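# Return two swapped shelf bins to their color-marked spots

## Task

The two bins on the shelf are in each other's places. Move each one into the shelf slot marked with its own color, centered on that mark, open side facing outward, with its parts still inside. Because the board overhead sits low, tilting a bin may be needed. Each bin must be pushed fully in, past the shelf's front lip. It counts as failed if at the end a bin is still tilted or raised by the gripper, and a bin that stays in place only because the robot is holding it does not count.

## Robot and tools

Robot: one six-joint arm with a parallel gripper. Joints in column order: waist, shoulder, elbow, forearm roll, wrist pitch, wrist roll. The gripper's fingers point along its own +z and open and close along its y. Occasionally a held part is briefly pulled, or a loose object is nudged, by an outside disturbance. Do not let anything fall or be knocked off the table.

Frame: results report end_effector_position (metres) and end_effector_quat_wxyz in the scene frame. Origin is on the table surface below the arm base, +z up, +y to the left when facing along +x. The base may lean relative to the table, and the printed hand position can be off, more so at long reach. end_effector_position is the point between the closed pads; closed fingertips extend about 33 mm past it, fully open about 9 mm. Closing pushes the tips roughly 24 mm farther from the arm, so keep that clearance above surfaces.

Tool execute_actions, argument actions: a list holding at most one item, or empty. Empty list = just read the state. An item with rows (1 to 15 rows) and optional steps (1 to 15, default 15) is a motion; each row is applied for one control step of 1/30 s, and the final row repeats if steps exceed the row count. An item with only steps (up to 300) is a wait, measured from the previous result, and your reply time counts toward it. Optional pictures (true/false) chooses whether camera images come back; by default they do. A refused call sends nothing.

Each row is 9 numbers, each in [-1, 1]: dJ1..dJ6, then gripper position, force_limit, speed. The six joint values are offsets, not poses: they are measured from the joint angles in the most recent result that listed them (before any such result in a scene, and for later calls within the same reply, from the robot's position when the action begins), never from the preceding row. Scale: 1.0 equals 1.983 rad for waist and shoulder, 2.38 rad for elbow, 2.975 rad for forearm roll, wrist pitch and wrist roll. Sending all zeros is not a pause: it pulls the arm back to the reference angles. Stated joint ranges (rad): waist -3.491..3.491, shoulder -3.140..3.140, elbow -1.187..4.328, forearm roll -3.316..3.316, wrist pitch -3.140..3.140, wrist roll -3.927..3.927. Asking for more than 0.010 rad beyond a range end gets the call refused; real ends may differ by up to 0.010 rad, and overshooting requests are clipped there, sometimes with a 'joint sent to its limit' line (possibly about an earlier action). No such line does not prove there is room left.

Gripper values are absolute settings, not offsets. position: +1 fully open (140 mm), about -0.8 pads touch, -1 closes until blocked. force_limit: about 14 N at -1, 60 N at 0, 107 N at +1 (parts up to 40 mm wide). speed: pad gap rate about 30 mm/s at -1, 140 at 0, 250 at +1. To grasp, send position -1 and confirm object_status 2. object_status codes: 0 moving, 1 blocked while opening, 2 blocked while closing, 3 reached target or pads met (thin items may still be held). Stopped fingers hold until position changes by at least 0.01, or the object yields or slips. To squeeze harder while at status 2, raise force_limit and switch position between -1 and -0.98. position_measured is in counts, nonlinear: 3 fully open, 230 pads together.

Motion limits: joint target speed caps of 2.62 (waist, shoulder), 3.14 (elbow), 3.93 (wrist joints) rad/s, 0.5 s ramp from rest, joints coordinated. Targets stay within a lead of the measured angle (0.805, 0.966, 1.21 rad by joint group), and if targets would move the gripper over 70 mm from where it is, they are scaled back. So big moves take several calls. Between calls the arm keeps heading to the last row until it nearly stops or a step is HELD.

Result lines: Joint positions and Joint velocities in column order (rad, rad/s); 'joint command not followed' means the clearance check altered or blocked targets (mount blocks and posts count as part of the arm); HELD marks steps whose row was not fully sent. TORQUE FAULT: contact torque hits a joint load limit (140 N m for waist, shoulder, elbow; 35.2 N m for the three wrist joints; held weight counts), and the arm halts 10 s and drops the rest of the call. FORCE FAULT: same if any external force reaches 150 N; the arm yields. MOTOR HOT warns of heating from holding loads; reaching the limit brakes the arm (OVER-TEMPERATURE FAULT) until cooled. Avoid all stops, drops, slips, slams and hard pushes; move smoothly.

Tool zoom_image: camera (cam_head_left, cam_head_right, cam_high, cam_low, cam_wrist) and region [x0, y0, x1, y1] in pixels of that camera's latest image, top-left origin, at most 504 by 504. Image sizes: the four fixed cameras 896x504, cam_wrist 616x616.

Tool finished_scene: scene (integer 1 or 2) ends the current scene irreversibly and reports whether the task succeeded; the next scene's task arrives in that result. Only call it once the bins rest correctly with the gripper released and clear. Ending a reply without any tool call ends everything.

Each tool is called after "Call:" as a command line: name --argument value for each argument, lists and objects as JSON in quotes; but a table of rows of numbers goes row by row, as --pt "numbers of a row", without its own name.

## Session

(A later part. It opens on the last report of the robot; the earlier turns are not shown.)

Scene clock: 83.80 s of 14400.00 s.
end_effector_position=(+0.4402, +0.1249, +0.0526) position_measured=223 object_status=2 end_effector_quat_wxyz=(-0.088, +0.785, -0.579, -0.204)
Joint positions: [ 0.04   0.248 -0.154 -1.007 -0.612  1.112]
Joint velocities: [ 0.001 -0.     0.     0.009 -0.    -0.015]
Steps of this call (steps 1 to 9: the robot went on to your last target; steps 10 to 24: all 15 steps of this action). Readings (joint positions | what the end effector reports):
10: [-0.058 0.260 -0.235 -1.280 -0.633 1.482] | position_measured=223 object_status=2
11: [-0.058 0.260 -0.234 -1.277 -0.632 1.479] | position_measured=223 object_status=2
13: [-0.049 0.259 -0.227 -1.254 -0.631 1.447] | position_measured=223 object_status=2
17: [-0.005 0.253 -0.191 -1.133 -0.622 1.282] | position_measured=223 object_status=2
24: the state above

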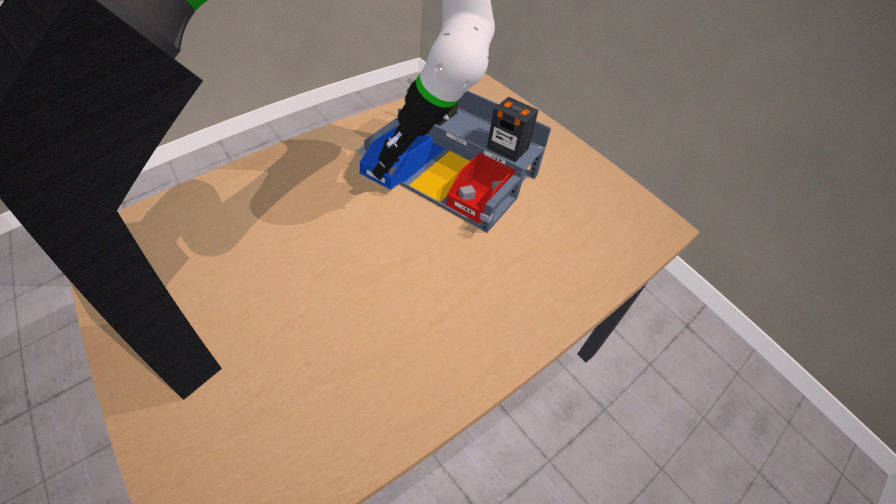

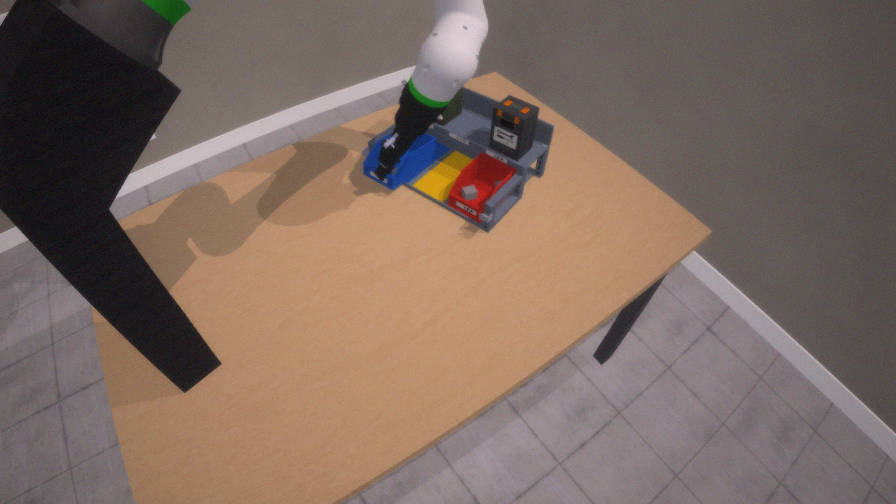

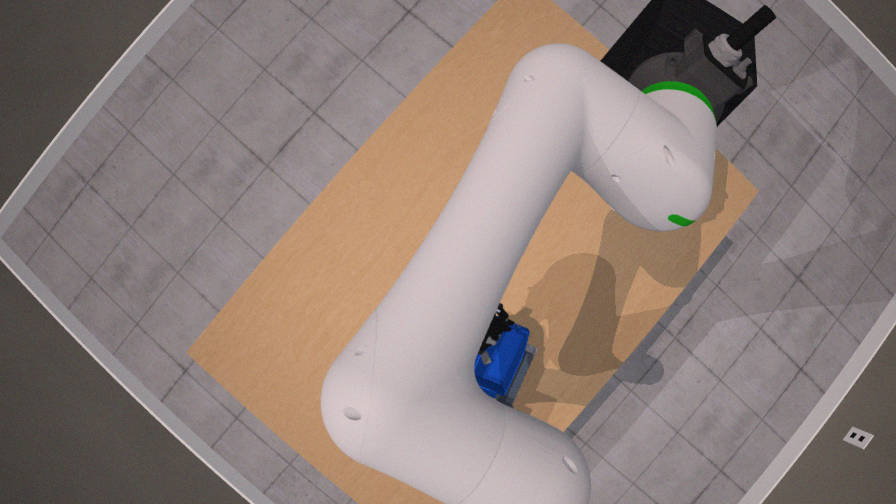

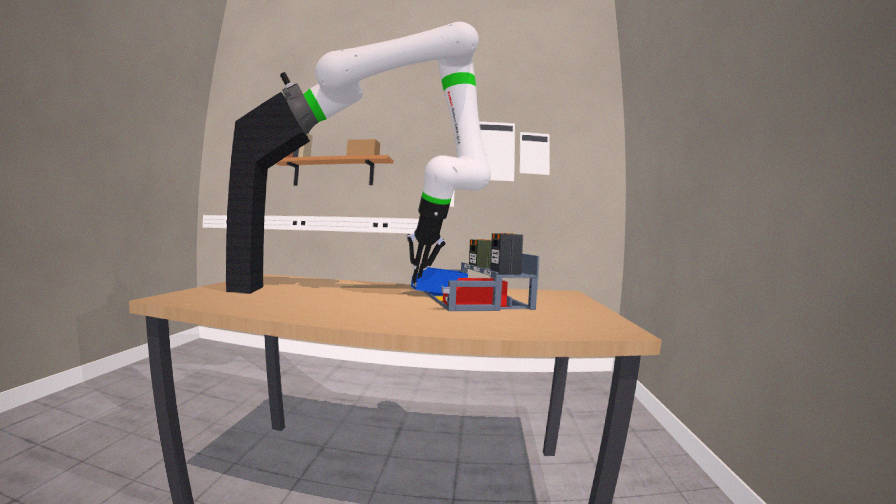

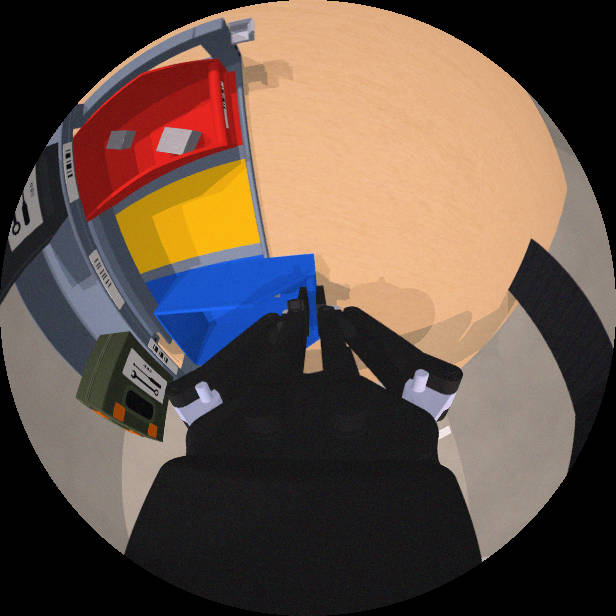

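To D, slowly.

Call:
execute_actions --actions '[{"rows":[[0.003,0,0.005,0.005,-0.001,-0.007,-1,0.6,-0.5],[0.006,0,0.01,0.01,-0.002,-0.014,-1,0.6,-0.5],[0.009,0.001,0.015,0.015,-0.002,-0.021,-1,0.6,-0.5],[0.011,0.001,0.02,0.02,-0.003,-0.028,-1,0.6,-0.5],[0.014,0.001,0.025,0.025,-0.004,-0.035,-1,0.6,-0.5],[0.017,0.002,0.03,0.03,-0.005,-0.042,-1,0.6,-0.5],[0.02,0.002,0.035,0.035,-0.006,-0.049,-1,0.6,-0.5],[0.023,0.002,0.04,0.04,-0.007,-0.056,-1,0.6,-0.5],[0.025,0.0025,0.044,0.045,-0.0074,-0.0625,-1,0.6,-0.5]],"steps":15}]'

Scene clock: 84.90 s of 14400.00 s.
end_effector_position=(+0.4945, +0.1434, +0.0487) position_measured=223 object_status=2 end_effector_quat_wxyz=(-0.088, +0.785, -0.579, -0.204)
Joint positions: [ 0.09   0.253 -0.049 -0.873 -0.634  0.926]
Joint velocities: [ 0.001  0.     0.     0.002 -0.    -0.004]
Steps of this call (steps 1 to 15: the robot went on to your last target; steps 16 to 18: nothing new was sent; steps 19 to 33: all 15 steps of this action). Readings (joint positions | what the end effector reports):
19: [0.041 0.248 -0.154 -1.007 -0.612 1.111] | position_measured=223 object_status=2
20: [0.041 0.248 -0.152 -1.004 -0.612 1.107] | position_measured=223 object_status=2
22: [0.050 0.248 -0.135 -0.984 -0.616 1.079] | position_measured=223 object_status=2
26: [0.071 0.250 -0.090 -0.927 -0.625 1.000] | position_measured=223 object_status=2
33: the state above

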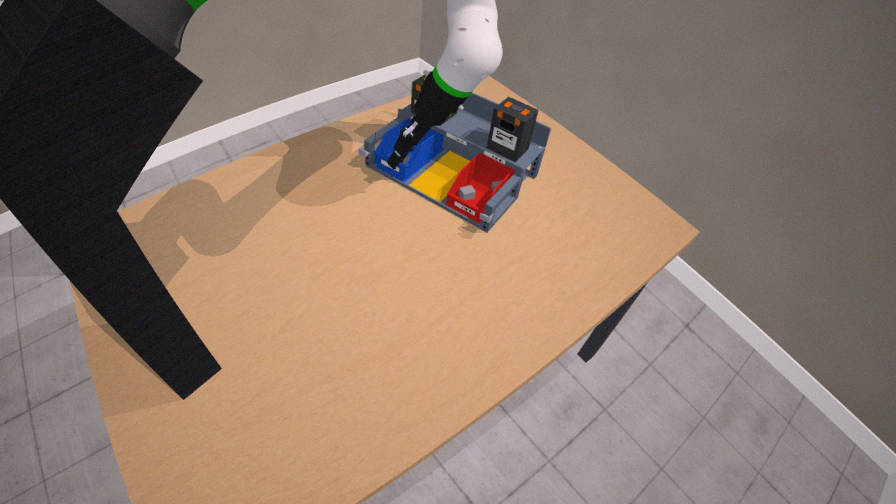

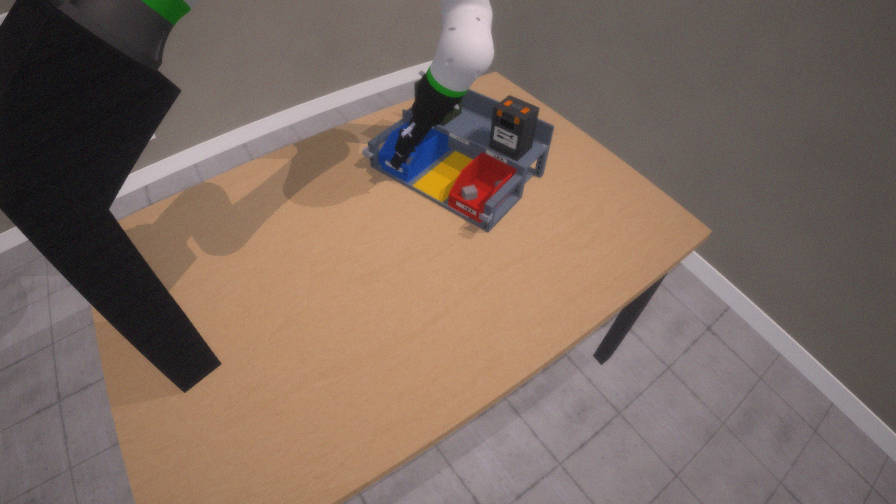

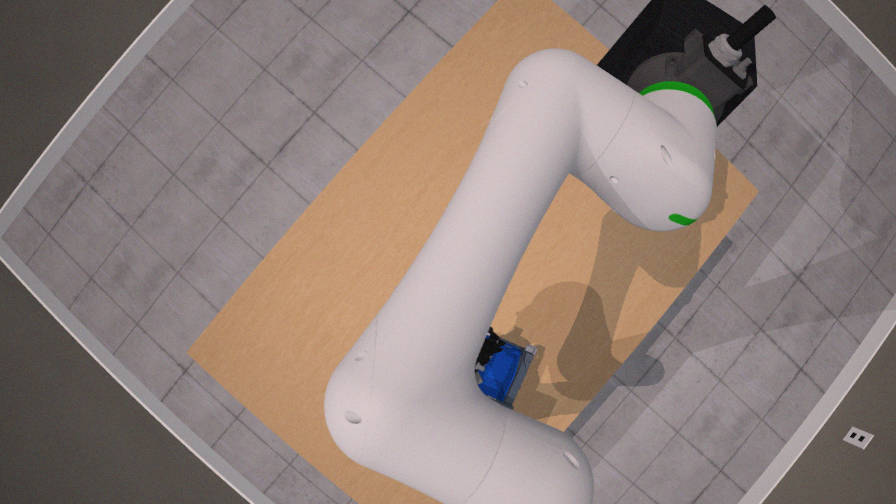

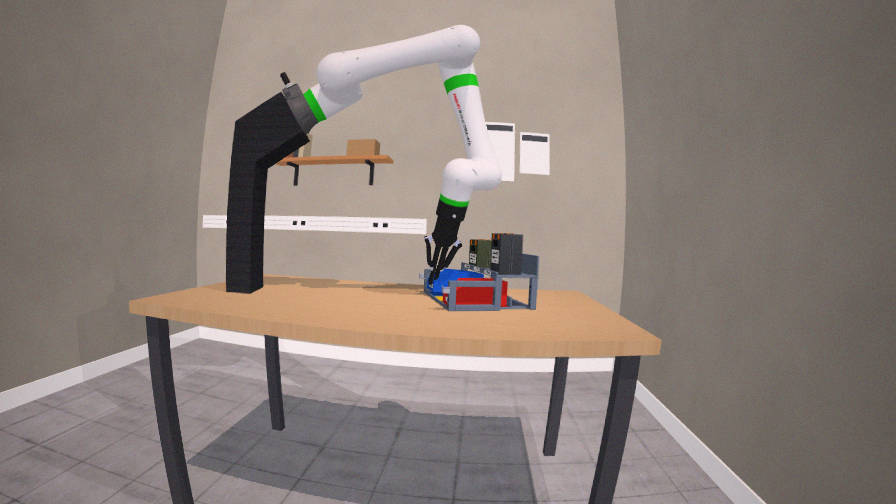

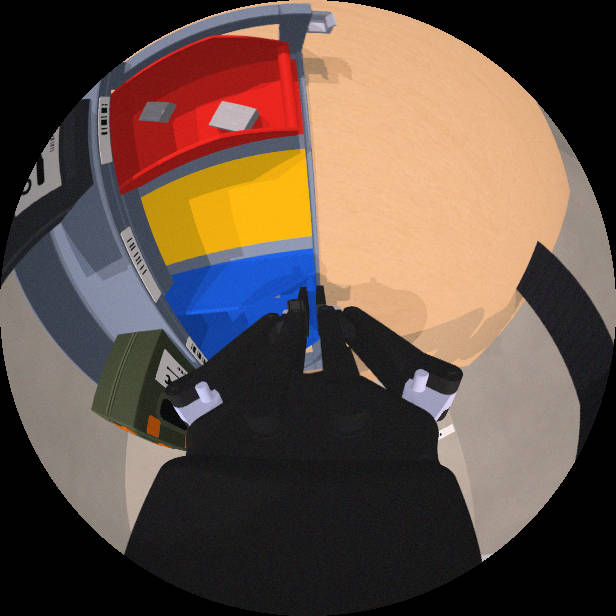

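Call:
execute_actions --actions '[{"rows":[[-0.014,0.007,-0.003,-0.035,0.004,0.044,-1,0.6,-0.5],[-0.028,0.015,-0.0055,-0.07,0.0084,0.088,-1,0.6,-0.5]],"steps":15}]' --pictures false

Call:
execute_actions --actions '[{"rows":[[0,0,0,0,0,0,-0.45,0.6,-0.5]],"steps":12}]' --pictures false

Call:
execute_actions --actions '[{"rows":[[-0.023,-0.09,-0.057,0,-0.02,0,-0.45,0.6,-0.5]],"steps":15}]'

Scene clock: 86.13 s of 14400.00 s.
end_effector_position=(+0.4943, +0.1429, +0.0352) position_measured=223 object_status=2 end_effector_quat_wxyz=(-0.127, +0.791, -0.572, -0.176)
Joint positions: [ 0.034  0.283 -0.062 -1.081 -0.609  1.188]
Joint velocities: [-0.     0.     0.    -0.    -0.     0.003]
Steps of this call (steps 1 to 15: the robot went on to your last target; steps 16 to 22: nothing new was sent; steps 23 to 37: all 15 steps of this action). Readings (joint positions | what the end effector reports):
23: [0.090 0.253 -0.049 -0.873 -0.634 0.926] | position_measured=223 object_status=2
24: [0.089 0.253 -0.049 -0.875 -0.634 0.929] | position_measured=223 object_status=2
26: [0.083 0.256 -0.050 -0.900 -0.631 0.961] | position_measured=223 object_status=2
30: [0.051 0.274 -0.058 -1.020 -0.617 1.110] | position_measured=223 object_status=2
37: the state above

Scene clock: 86.53 s of 14400.00 s.
end_effector_position=(+0.4942, +0.1429, +0.0352) position_measured=186 object_status=0 end_effector_quat_wxyz=(-0.127, +0.791, -0.572, -0.176)
Joint positions: [ 0.034  0.283 -0.062 -1.081 -0.609  1.188]
Joint velocities: [ 0.001 -0.    -0.    -0.     0.002 -0.   ]
Steps of this call (steps 1 to 12: all 12 steps of this action). Readings (joint positions | what the end effector reports):
1: [0.034 0.283 -0.062 -1.081 -0.609 1.188] | position_measured=223 object_status=0
2: [0.034 0.283 -0.062 -1.081 -0.609 1.188] | position_measured=223 object_status=0
4: [0.034 0.283 -0.062 -1.081 -0.609 1.188] | position_measured=212 object_status=0
8: [0.034 0.283 -0.062 -1.081 -0.609 1.188] | position_measured=194 object_status=0
12: the state above

Scene clock: 87.03 s of 14400.00 s.
end_effector_position=(+0.4918, +0.1347, +0.1084) position_measured=186 object_status=3 end_effector_quat_wxyz=(-0.138, +0.789, -0.573, -0.174)
Joint positions: [-0.011  0.104 -0.198 -1.081 -0.669  1.188]
Joint velocities: [-0.002 -0.002 -0.     0.    -0.001 -0.001]
Steps of this call (steps 1 to 15: all 15 steps of this action). Readings (joint positions | what the end effector reports):
1: [0.034 0.283 -0.062 -1.081 -0.609 1.188] | position_measured=186 object_status=0
2: [0.034 0.281 -0.064 -1.081 -0.609 1.188] | position_measured=186 object_status=0
4: [0.029 0.260 -0.080 -1.081 -0.617 1.188] | position_measured=186 object_status=3
8: [0.003 0.158 -0.156 -1.081 -0.650 1.188] | position_measured=186 object_status=3
15: the state above

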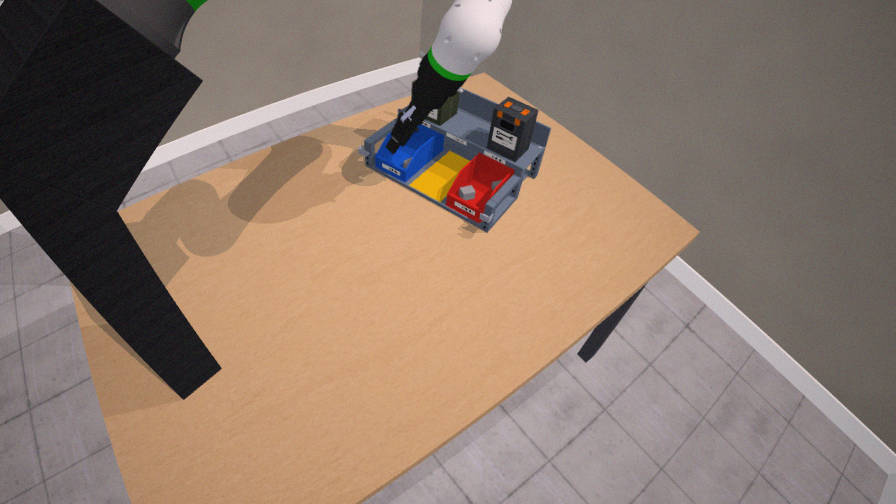

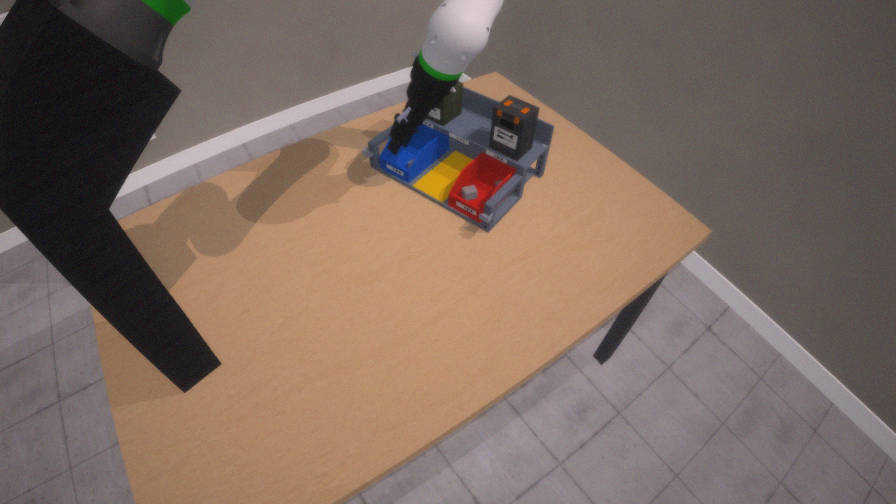

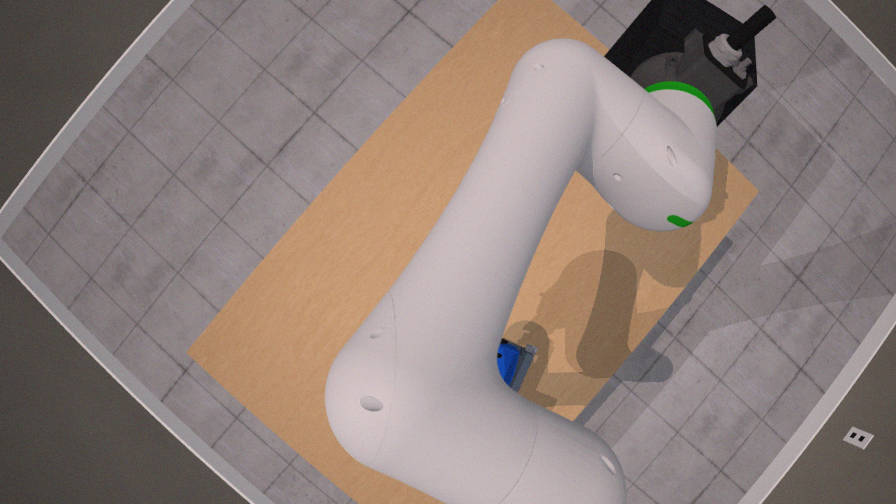

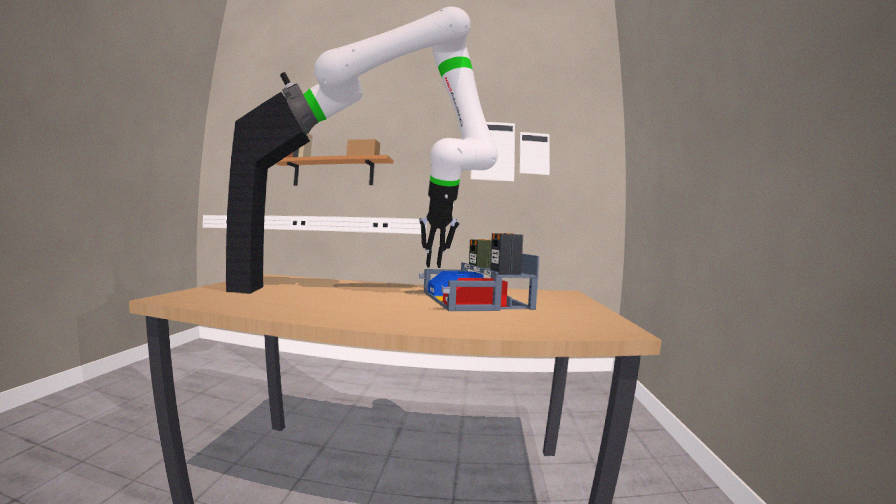

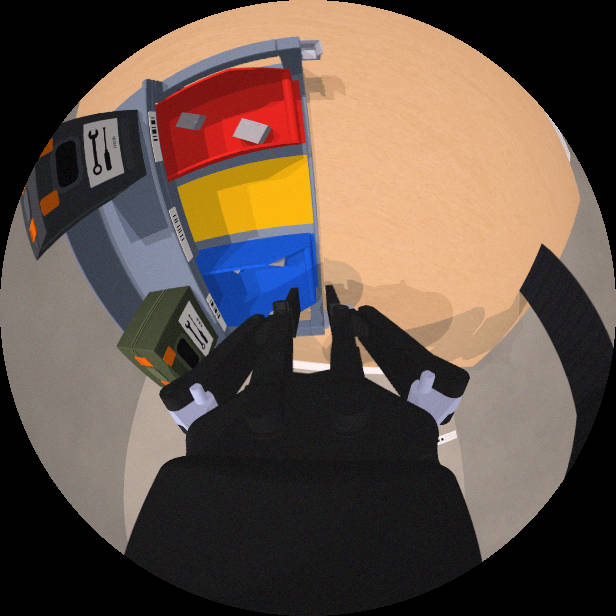

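Call:
zoom_image --camera "cam_head_left" --region '[350,100,550,240]'

Call:
zoom_image --camera "cam_low" --region '[410,245,550,320]'

Region (350, 100, 550, 240) of cam_head_left's 896x504 image, scaled by 2.520, with more detail than that image has; it fills the top 353 rows of this view, and the rest is white.

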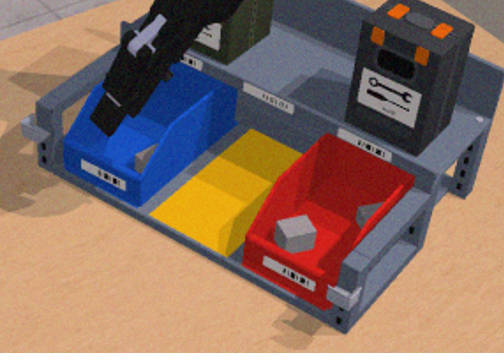

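Region (410, 245, 550, 320) of cam_low's 896x504 image, scaled by 3.600, with more detail than that image has; it fills the top 270 rows of this view, and the rest is white.

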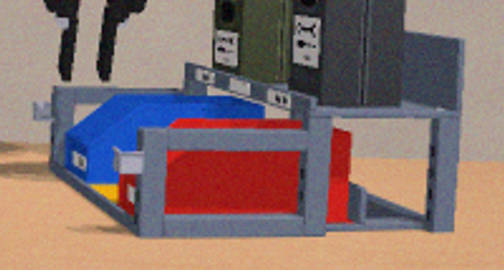

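Call:
zoom_image --camera "cam_wrist" --region '[150,30,370,350]'

Call:
zoom_image --camera "cam_head_right" --region '[360,130,460,200]'

Region (150, 30, 370, 350) of cam_wrist's 616x616 image, scaled by 1.575, with more detail than that image has; it fills the left 346 columns of this view, and the rest is white.

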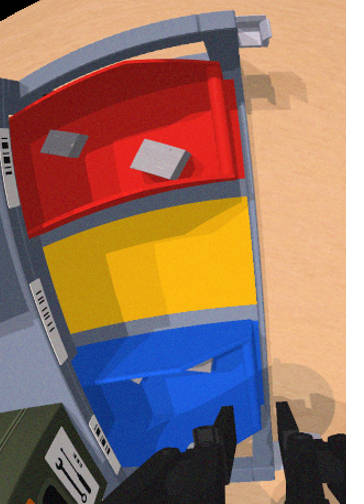

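Region (360, 130, 460, 200) of cam_head_right's 896x504 image, scaled by 5.040, with more detail than that image has; it fills the top 353 rows of this view, and the rest is white.

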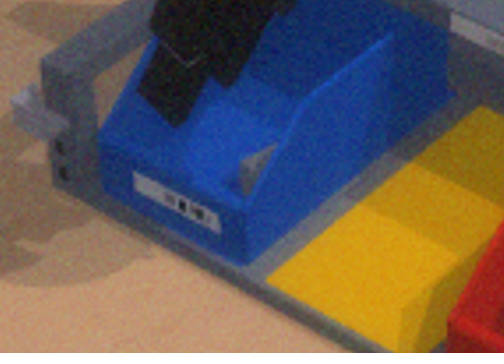

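Call:
finished_scene --scene 1

The scene is finished: the task was done.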